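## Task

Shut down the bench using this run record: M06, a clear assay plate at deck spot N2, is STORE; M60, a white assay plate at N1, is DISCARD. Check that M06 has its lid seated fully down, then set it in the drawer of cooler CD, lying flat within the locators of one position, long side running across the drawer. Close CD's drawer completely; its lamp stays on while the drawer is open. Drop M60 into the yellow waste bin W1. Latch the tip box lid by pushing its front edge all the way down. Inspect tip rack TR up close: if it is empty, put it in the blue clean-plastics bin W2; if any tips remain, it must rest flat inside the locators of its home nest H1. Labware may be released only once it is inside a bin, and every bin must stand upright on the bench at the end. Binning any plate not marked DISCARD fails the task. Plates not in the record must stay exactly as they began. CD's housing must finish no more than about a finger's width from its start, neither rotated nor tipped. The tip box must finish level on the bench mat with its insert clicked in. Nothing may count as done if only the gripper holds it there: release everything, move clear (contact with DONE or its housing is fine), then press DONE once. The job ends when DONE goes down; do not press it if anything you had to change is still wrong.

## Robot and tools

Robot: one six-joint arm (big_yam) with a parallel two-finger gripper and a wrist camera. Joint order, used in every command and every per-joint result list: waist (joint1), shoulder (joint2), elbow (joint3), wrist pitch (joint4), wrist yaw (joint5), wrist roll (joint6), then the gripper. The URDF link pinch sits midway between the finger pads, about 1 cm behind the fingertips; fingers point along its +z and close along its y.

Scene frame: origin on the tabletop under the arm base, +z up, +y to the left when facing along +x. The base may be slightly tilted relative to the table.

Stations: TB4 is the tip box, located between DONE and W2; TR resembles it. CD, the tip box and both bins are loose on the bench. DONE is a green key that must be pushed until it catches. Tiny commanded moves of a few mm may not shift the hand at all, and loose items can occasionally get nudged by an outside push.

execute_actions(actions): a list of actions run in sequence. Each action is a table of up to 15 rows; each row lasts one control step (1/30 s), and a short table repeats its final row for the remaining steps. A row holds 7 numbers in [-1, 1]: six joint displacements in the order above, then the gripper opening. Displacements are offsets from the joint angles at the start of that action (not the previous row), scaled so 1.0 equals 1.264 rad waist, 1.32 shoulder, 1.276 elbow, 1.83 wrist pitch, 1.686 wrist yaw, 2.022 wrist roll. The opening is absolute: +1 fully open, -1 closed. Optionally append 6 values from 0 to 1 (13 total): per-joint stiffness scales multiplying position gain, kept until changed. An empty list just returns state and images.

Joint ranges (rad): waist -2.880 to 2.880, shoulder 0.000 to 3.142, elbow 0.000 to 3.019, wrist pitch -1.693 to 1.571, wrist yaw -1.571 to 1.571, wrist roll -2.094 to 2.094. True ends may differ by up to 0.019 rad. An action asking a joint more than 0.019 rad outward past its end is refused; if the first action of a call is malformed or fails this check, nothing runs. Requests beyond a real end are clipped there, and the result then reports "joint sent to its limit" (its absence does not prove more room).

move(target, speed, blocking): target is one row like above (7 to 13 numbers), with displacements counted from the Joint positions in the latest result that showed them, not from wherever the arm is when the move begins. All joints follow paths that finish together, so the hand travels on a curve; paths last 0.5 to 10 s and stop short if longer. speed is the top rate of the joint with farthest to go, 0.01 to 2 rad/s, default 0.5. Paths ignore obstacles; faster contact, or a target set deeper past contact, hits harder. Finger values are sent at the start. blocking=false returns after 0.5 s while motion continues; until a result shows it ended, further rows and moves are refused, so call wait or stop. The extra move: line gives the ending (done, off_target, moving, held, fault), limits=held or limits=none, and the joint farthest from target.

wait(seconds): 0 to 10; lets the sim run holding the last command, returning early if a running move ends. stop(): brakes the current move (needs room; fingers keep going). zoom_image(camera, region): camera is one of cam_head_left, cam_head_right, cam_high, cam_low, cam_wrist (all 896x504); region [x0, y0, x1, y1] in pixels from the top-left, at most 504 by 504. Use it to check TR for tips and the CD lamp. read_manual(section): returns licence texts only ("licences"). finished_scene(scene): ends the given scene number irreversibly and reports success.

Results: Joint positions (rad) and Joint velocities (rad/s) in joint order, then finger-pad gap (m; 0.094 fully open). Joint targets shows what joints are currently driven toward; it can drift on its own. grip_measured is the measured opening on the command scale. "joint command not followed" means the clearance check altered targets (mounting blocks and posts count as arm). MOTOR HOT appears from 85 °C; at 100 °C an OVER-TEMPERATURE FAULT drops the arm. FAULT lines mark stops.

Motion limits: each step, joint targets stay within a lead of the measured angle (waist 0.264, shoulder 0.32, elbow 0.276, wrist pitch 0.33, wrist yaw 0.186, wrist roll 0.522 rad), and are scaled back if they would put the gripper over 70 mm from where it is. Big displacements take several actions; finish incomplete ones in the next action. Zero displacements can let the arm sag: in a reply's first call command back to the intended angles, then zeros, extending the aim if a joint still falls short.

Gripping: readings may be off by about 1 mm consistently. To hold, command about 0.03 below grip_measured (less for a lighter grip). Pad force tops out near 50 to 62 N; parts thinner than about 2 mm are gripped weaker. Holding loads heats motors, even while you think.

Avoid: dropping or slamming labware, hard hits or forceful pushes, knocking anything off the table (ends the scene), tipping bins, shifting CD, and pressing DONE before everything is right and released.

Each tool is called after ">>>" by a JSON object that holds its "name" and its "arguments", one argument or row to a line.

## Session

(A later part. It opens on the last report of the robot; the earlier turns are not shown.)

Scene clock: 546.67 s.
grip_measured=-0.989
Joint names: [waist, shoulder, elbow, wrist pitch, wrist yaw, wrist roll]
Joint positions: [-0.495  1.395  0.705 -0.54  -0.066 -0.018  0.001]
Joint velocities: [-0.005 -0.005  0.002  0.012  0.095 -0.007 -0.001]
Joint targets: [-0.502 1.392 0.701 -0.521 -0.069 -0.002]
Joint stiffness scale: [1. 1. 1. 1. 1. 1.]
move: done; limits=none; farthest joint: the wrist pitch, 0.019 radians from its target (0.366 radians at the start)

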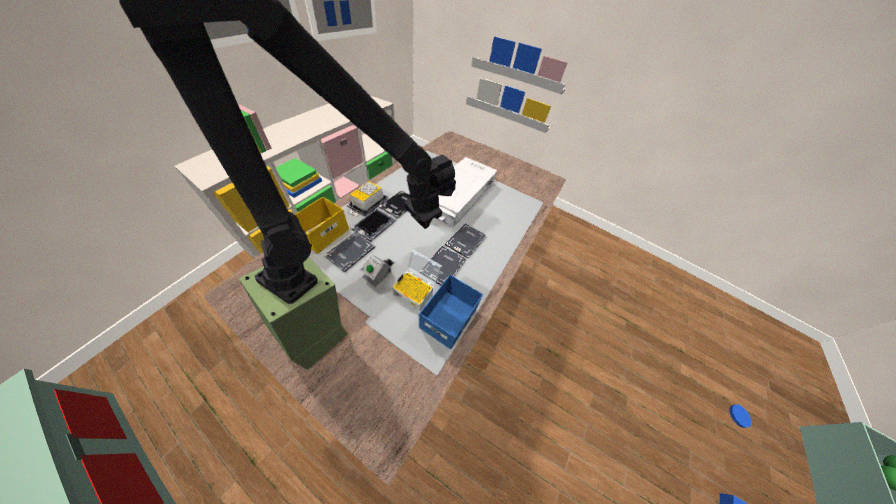

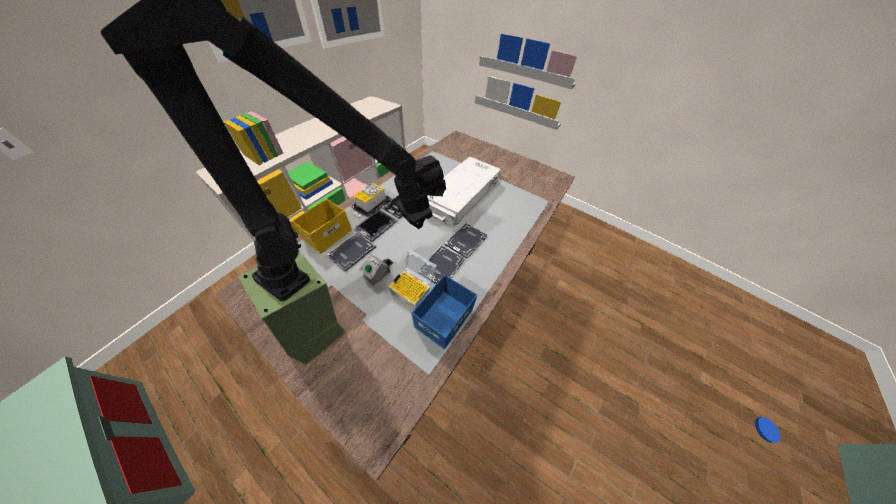

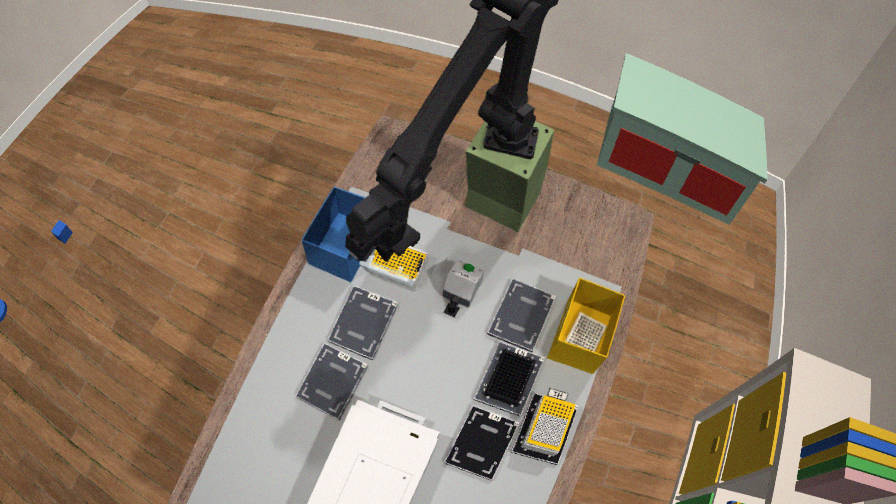

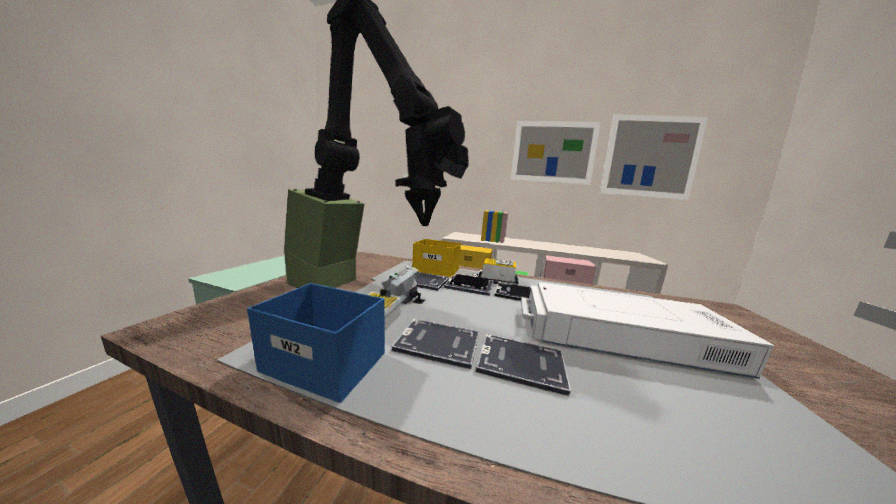

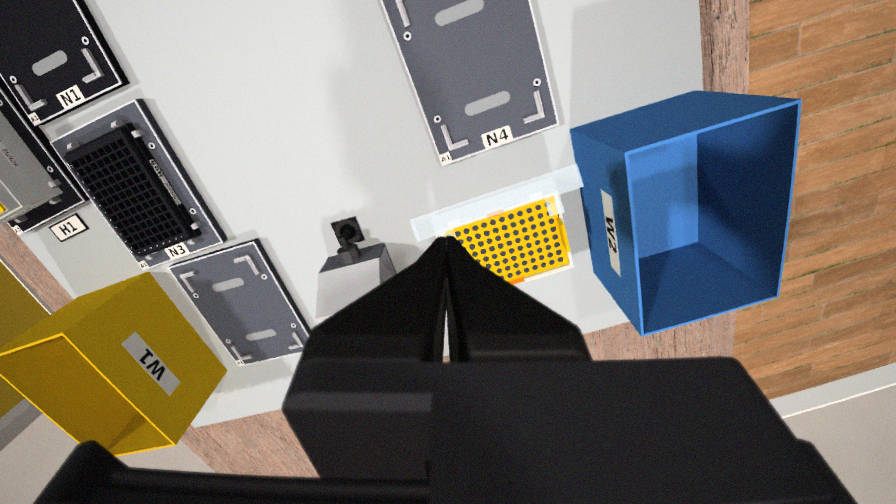

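>>> {"name": "move", "arguments": {
  "target": [-0.09,0,0,-0.125,-0.008,-0.218,1],
  "speed": 0.6
}}

>>> {"name": "zoom_image", "arguments": {
  "camera": "cam_head_left",
  "region": [350,230,470,320]
}}

Scene clock: 555.67 s.
grip_measured=+1.000
Joint names: [waist, shoulder, elbow, wrist pitch, wrist yaw, wrist roll]
Joint positions: [-0.6    1.395  0.705 -0.753 -0.077 -0.443  0.094]
Joint velocities: [-0.005  0.005  0.002 -0.007 -0.037 -0.066  0.   ]
Joint targets: [-0.609 1.395 0.705 -0.769 -0.080 -0.459]
Joint stiffness scale: [1. 1. 1. 1. 1. 1.]
move: done; limits=none; farthest joint: the wrist pitch, 0.016 radians from its target (0.229 radians at the start)

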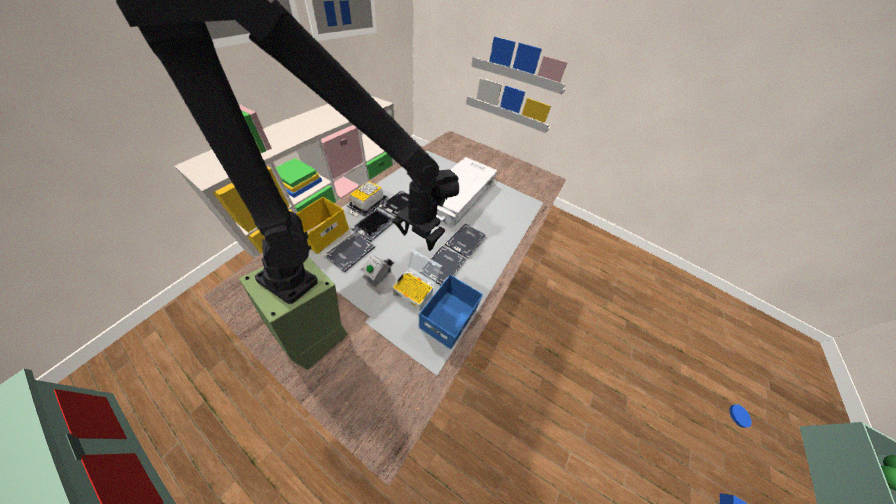

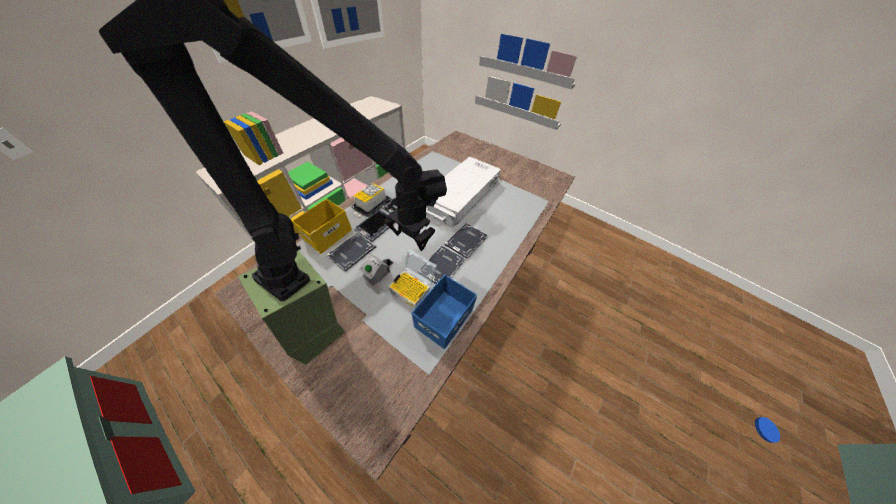

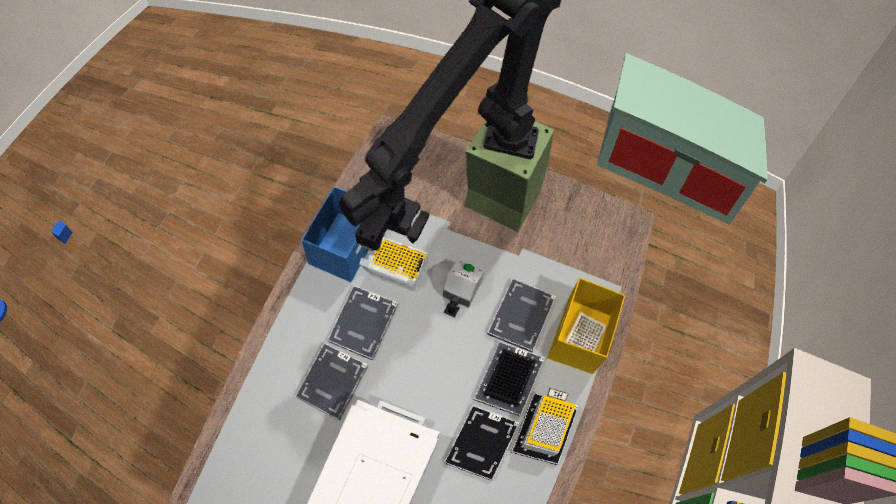

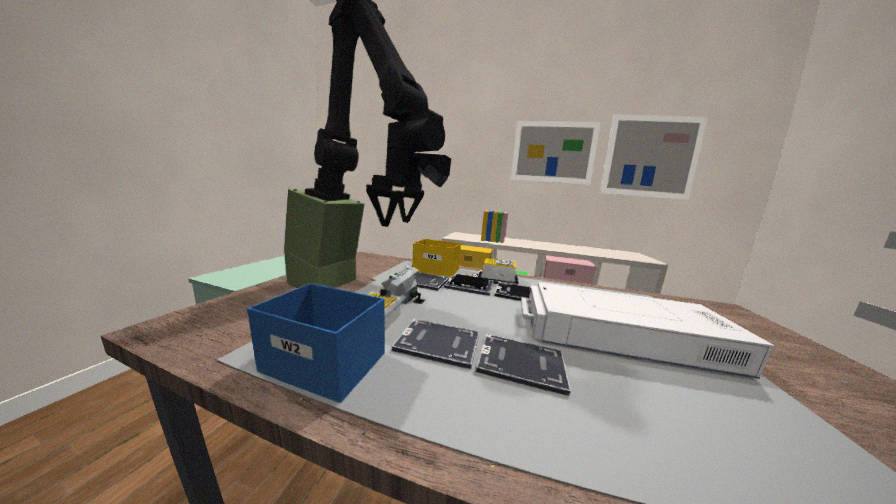

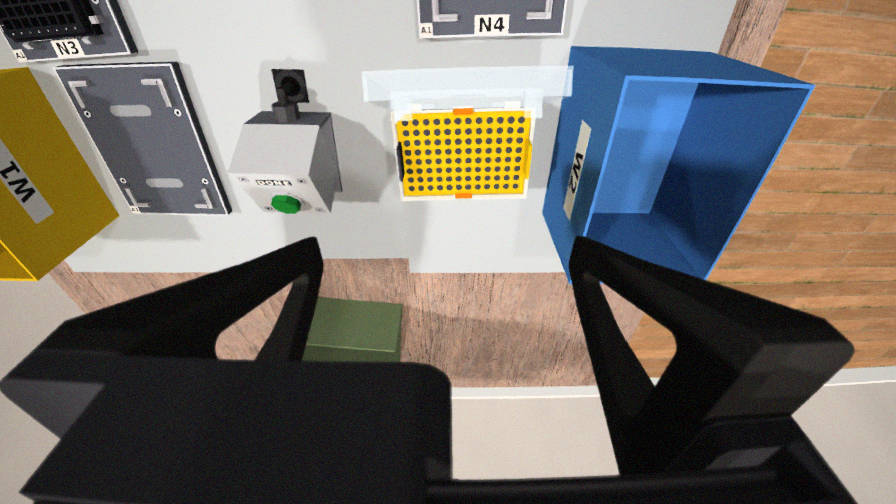

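Region (350, 230, 470, 320) of cam_head_left's 896x504 image, scaled by 4.200, with more detail than that image has; it fills the top 378 rows of this view, and the rest is white.

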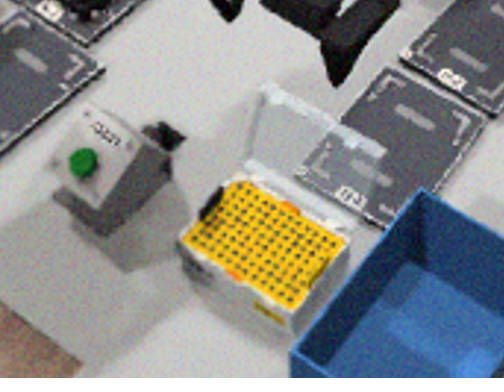

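>>> {"name": "move", "arguments": {
  "target": [0.05,0.328,0.183,0.117,0,0.032,-1],
  "speed": 0.5
}}

>>> {"name": "zoom_image", "arguments": {
  "camera": "cam_head_left",
  "region": [350,200,490,320]
}}

Scene clock: 571.43 s.
grip_measured=-0.988
Joint names: [waist, shoulder, elbow, wrist pitch, wrist yaw, wrist roll]
Joint positions: [-0.547  1.817  0.917 -0.554 -0.077 -0.394  0.001]
Joint velocities: [ 0.005 -0.005  0.002 -0.007  0.007  0.022 -0.001]
Joint targets: [-0.537 1.828 0.939 -0.539 -0.077 -0.378]
Joint stiffness scale: [1. 1. 1. 1. 1. 1.]
move: off_target; limits=none; farthest joint: the elbow, 0.021 radians from its target (0.233 radians at the start)

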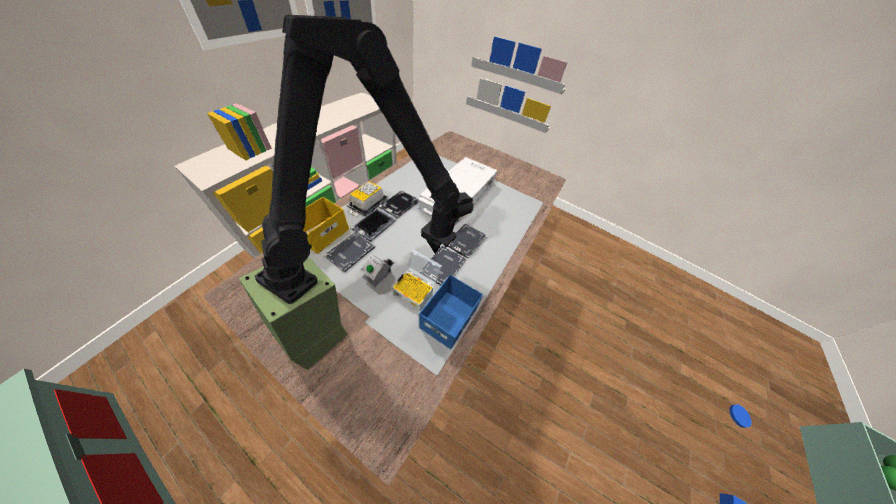

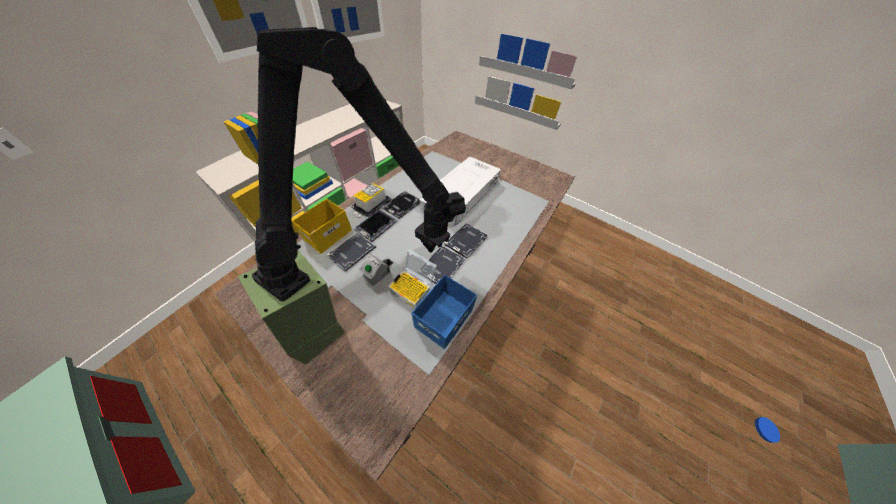

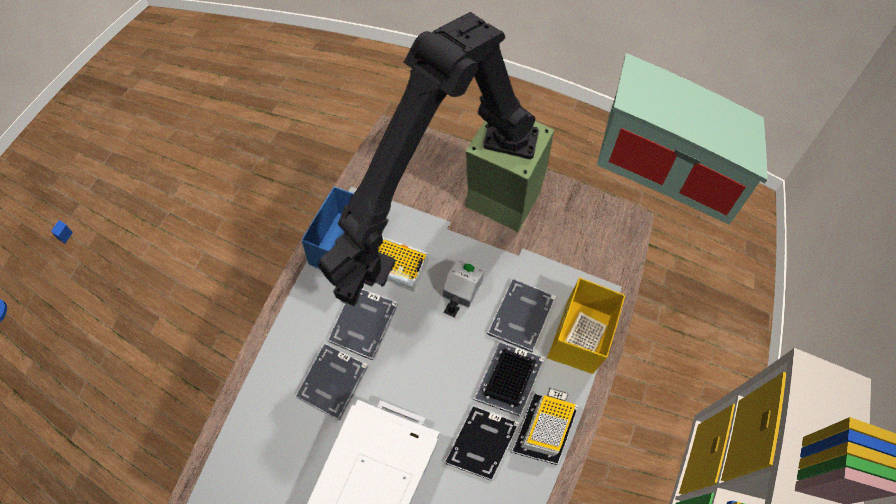

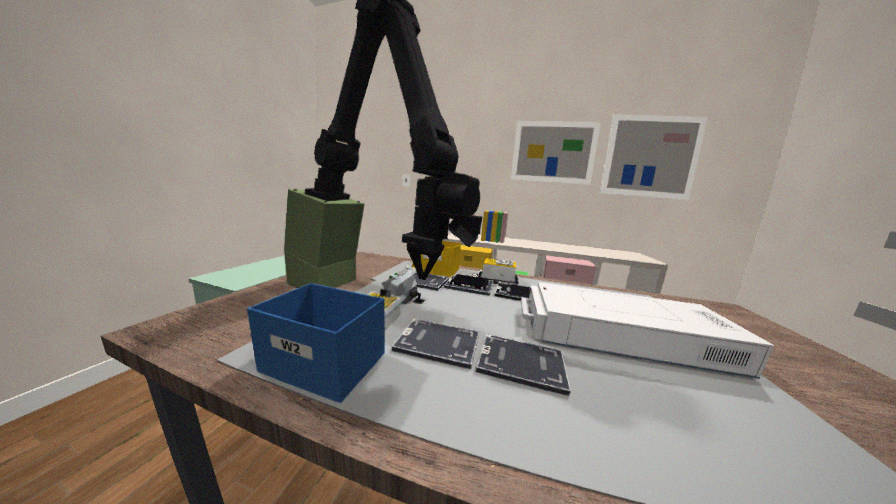

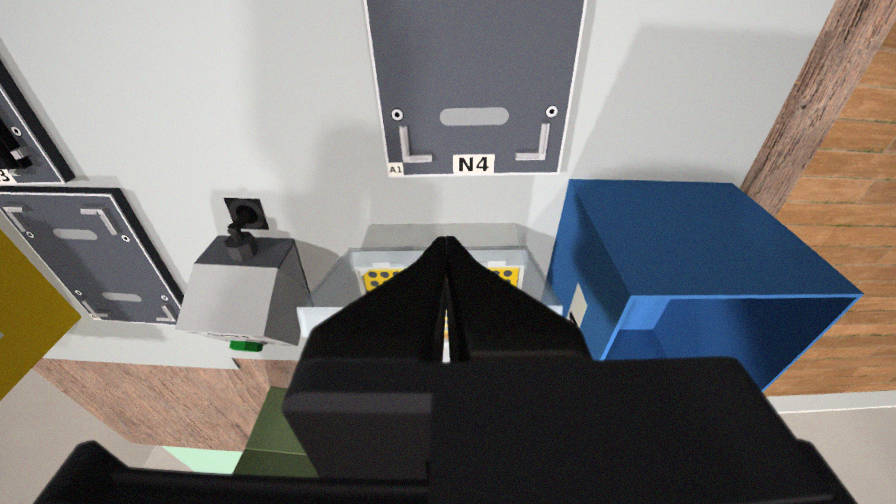

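Region (350, 200, 490, 320) of cam_head_left's 896x504 image, scaled by 3.600, with more detail than that image has; it fills the top 432 rows of this view, and the rest is white.

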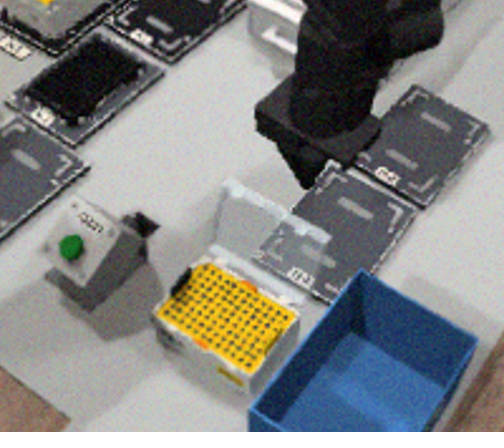

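>>> {"name": "move", "arguments": {
  "target": [-0.02,0.103,-0.036,0.094,0,-0.012,-1],
  "speed": 0.25
}}

>>> {"name": "move", "arguments": {
  "target": [-0.048,-0.04,-0.11,0.054,0,-0.032,-1],
  "speed": 0.08
}}

>>> {"name": "zoom_image", "arguments": {
  "camera": "cam_head_left",
  "region": [350,200,490,320]
}}

>>> {"name": "zoom_image", "arguments": {
  "camera": "cam_low",
  "region": [330,220,470,340]
}}

Scene clock: 582.33 s.
grip_measured=-0.988
Joint names: [waist, shoulder, elbow, wrist pitch, wrist yaw, wrist roll]
Joint positions: [-0.562  1.934  0.877 -0.399 -0.077 -0.403  0.001]
Joint velocities: [-0.005 -0.015 -0.002  0.002 -0.095 -0.051  0.   ]
Joint targets: [-0.573 1.953 0.871 -0.382 -0.077 -0.418]
Joint stiffness scale: [1. 1. 1. 1. 1. 1.]
move: done; limits=none; farthest joint: the shoulder, 0.019 radians from its target (0.136 radians at the start)

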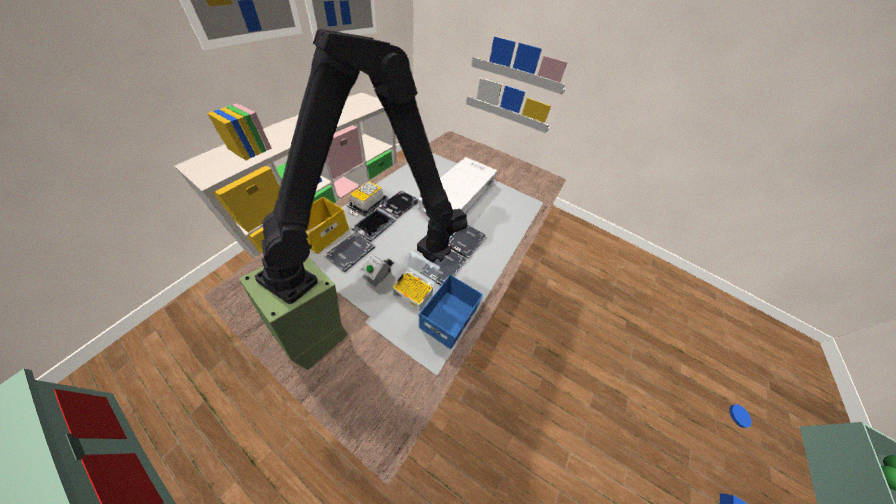

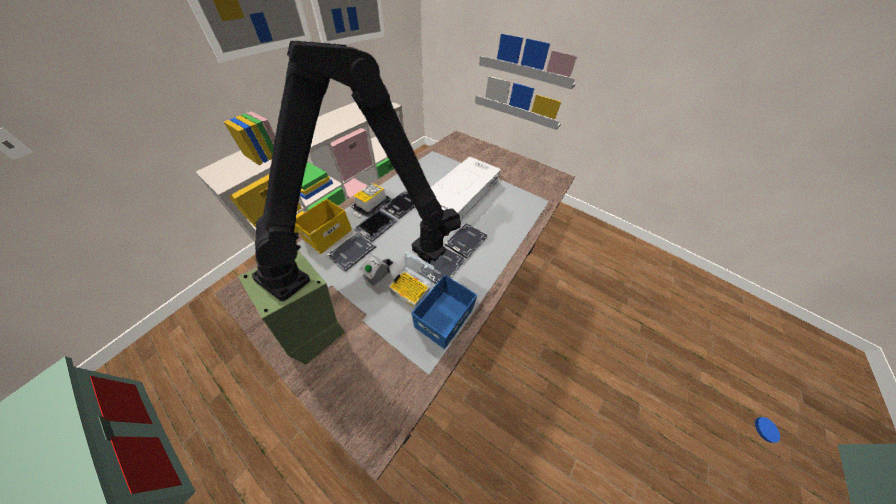

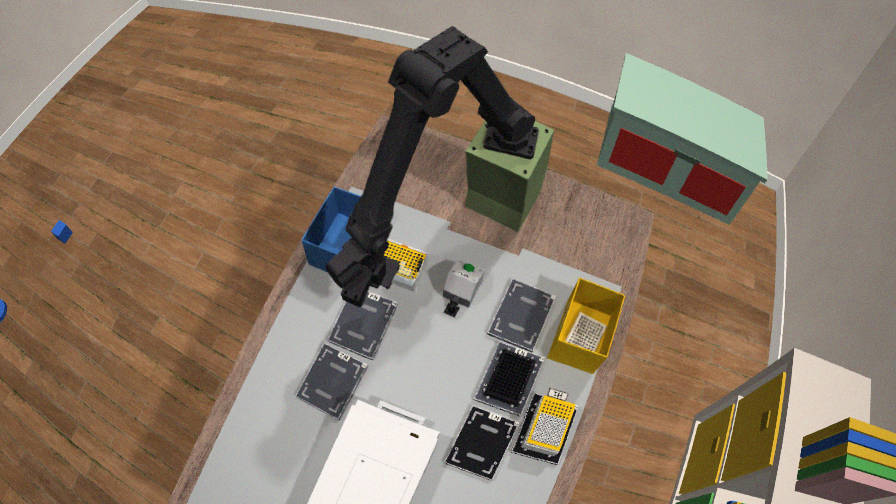

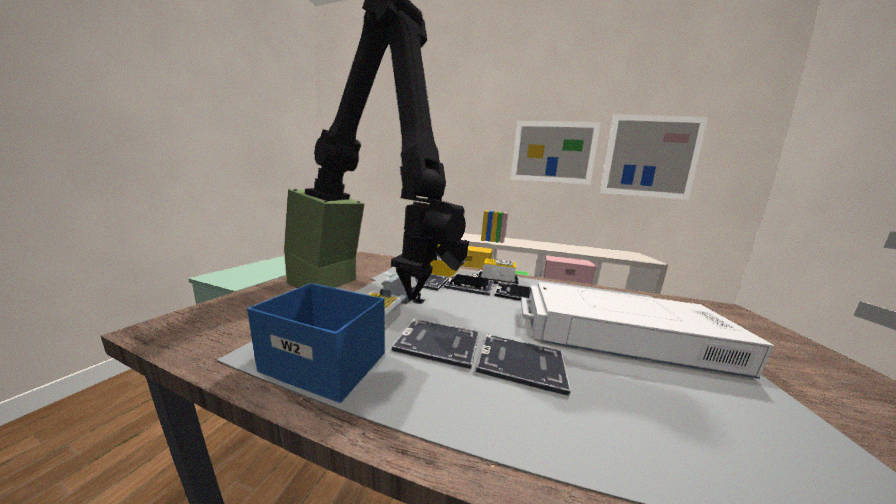

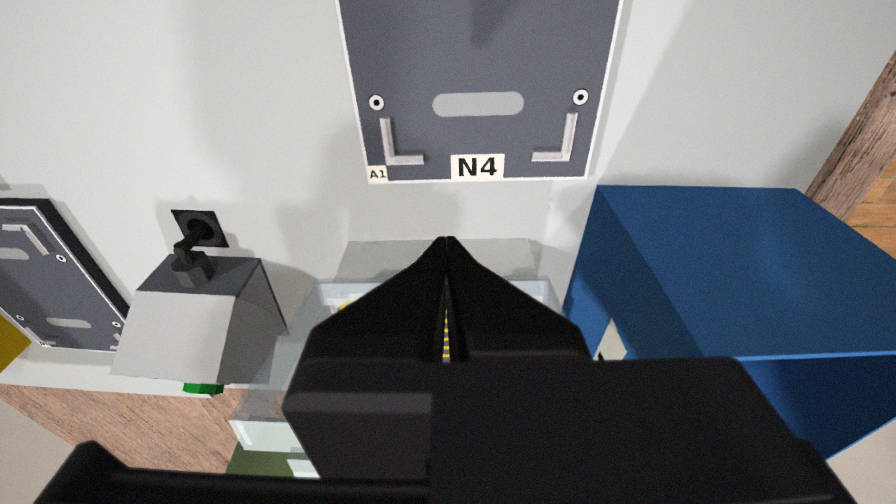

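Scene clock: 584.47 s.
grip_measured=-0.988
Joint names: [waist, shoulder, elbow, wrist pitch, wrist yaw, wrist roll]
Joint positions: [-0.612  1.89   0.742 -0.317 -0.077 -0.453  0.001]
Joint velocities: [-0.005 -0.005  0.017 -0.007 -0.022 -0.007  0.   ]
Joint targets: [-0.623 1.881 0.736 -0.300 -0.077 -0.468]
Joint stiffness scale: [1. 1. 1. 1. 1. 1.]
move: done; limits=none; farthest joint: the wrist pitch, 0.016 radians from its target (0.098 radians at the start)

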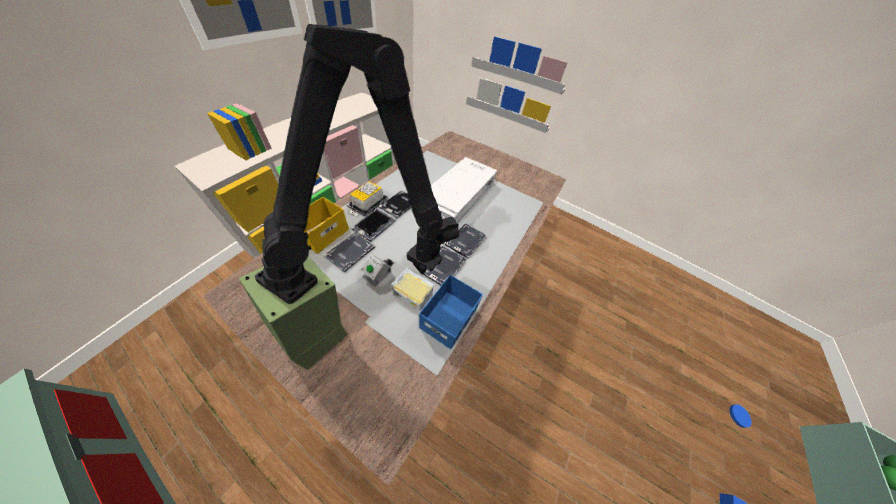

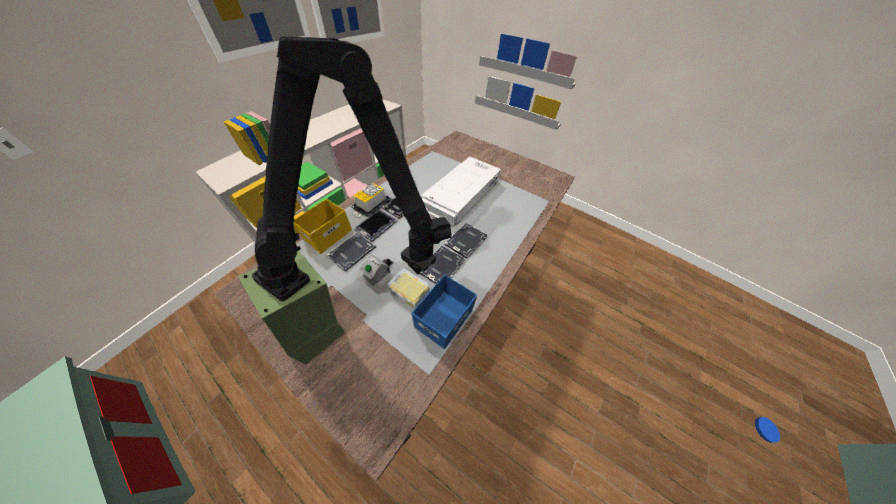

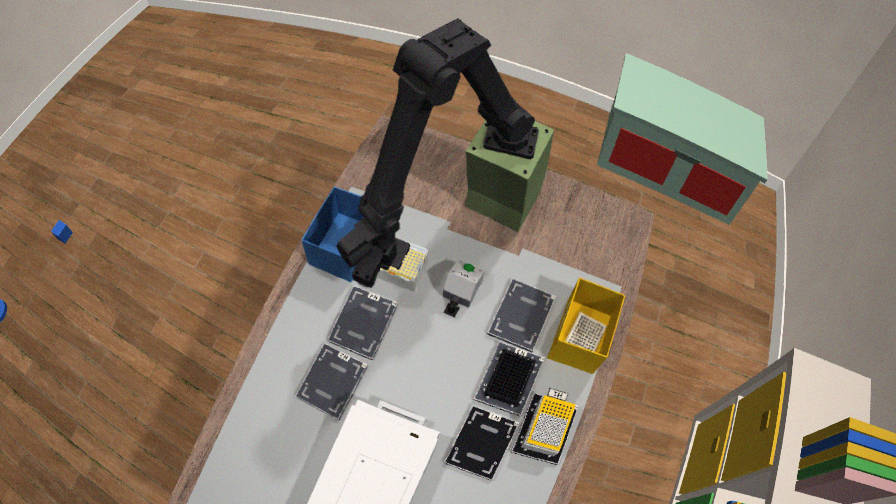

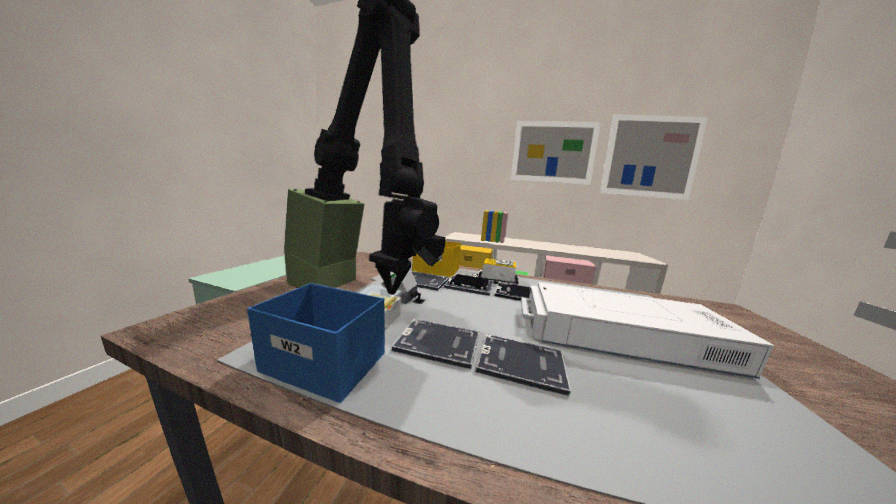

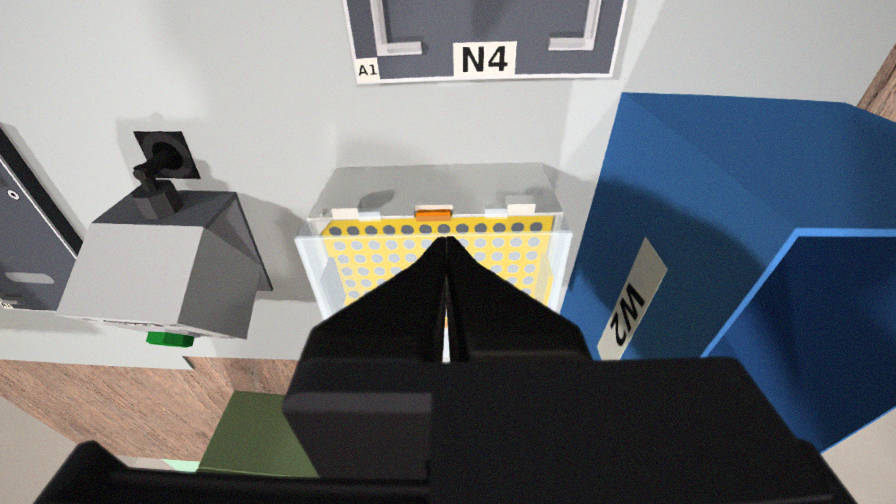

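Region (350, 200, 490, 320) of cam_head_left's 896x504 image, scaled by 3.600, with more detail than that image has; it fills the top 432 rows of this view, and the rest is white.

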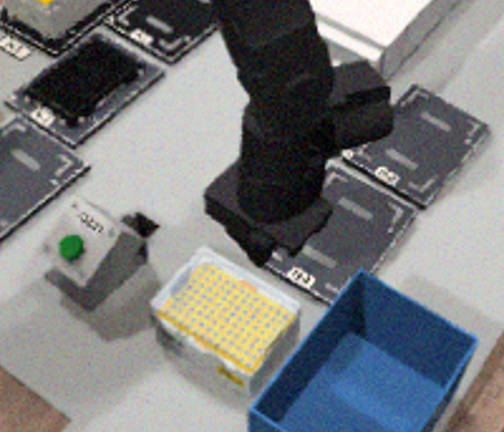

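Region (330, 220, 470, 340) of cam_low's 896x504 image, scaled by 3.600, with more detail than that image has; it fills the top 432 rows of this view, and the rest is white.

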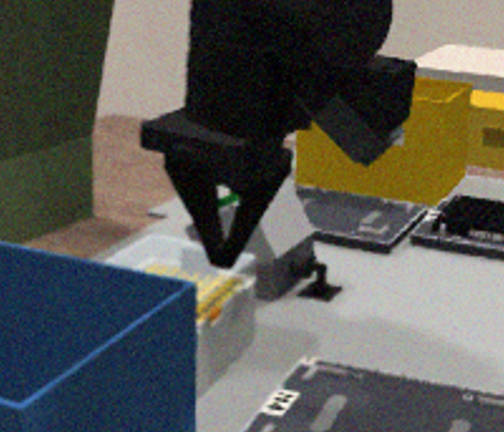

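>>> {"name": "move", "arguments": {
  "target": [-0.105,-0.052,-0.174,0.094,-0.012,-0.07,-0.6],
  "speed": 0.3
}}

Scene clock: 593.30 s.
grip_measured=-0.602
Joint names: [waist, shoulder, elbow, wrist pitch, wrist yaw, wrist roll]
Joint positions: [-0.737  1.831  0.522 -0.161 -0.094 -0.579  0.019]
Joint velocities: [ 0.005 -0.005 -0.007 -0.012  0.022  0.11  -0.   ]
Joint targets: [-0.744 1.822 0.520 -0.145 -0.097 -0.594]
Joint stiffness scale: [1. 1. 1. 1. 1. 1.]
move: done; limits=none; farthest joint: the wrist pitch, 0.016 radians from its target (0.172 radians at the start)

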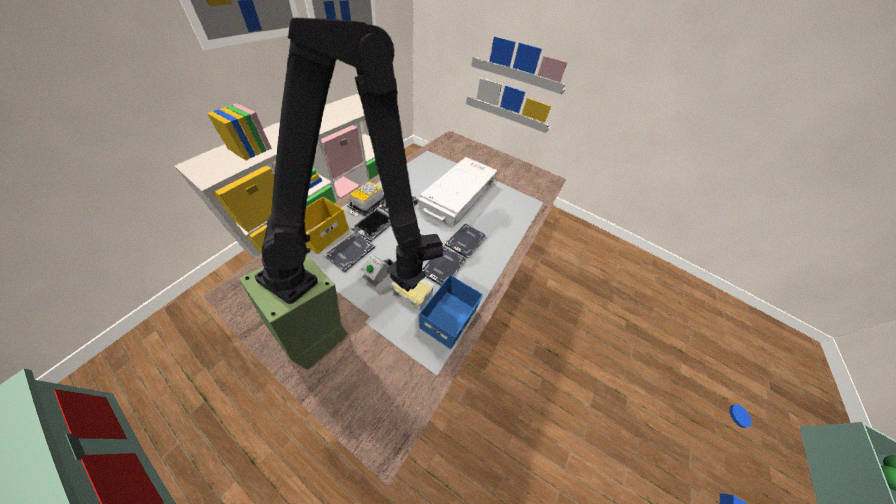

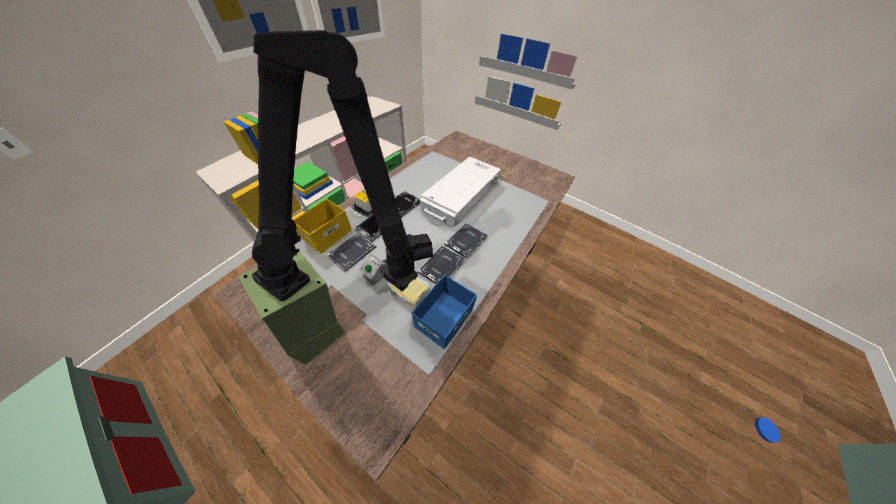

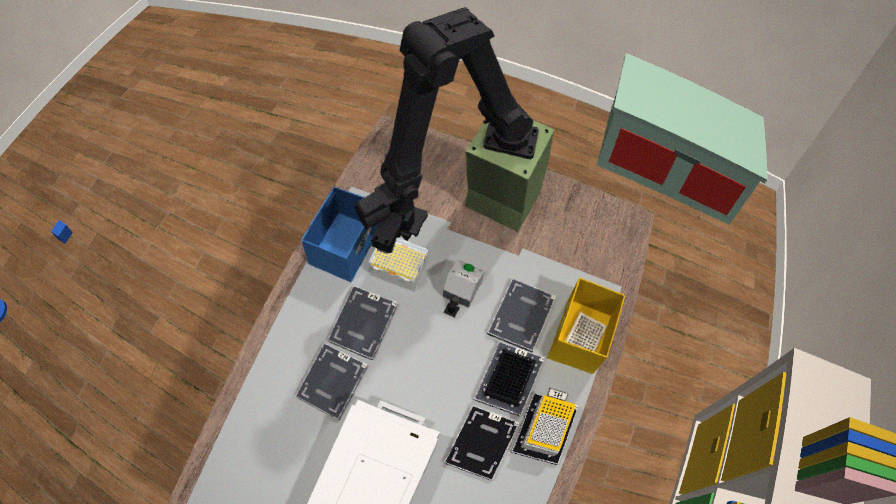

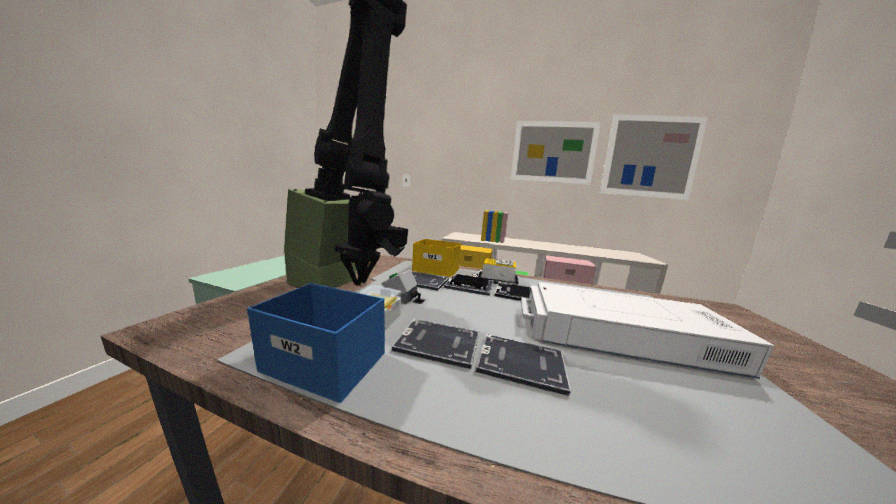

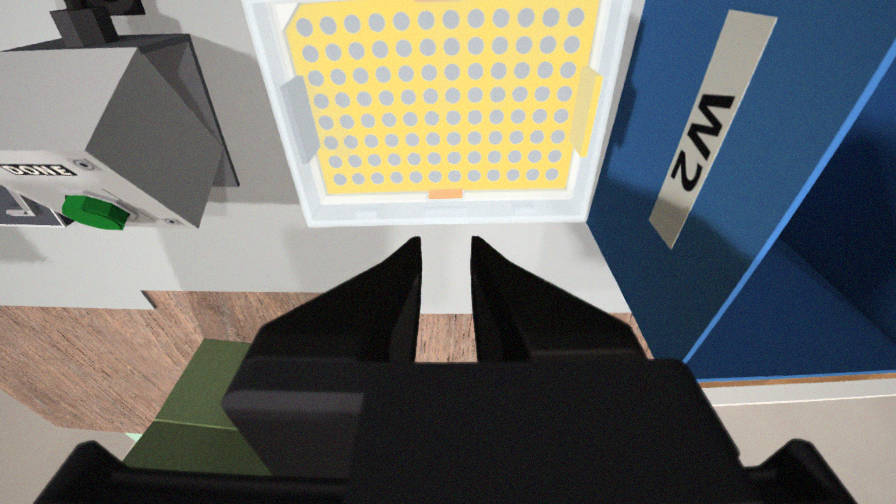

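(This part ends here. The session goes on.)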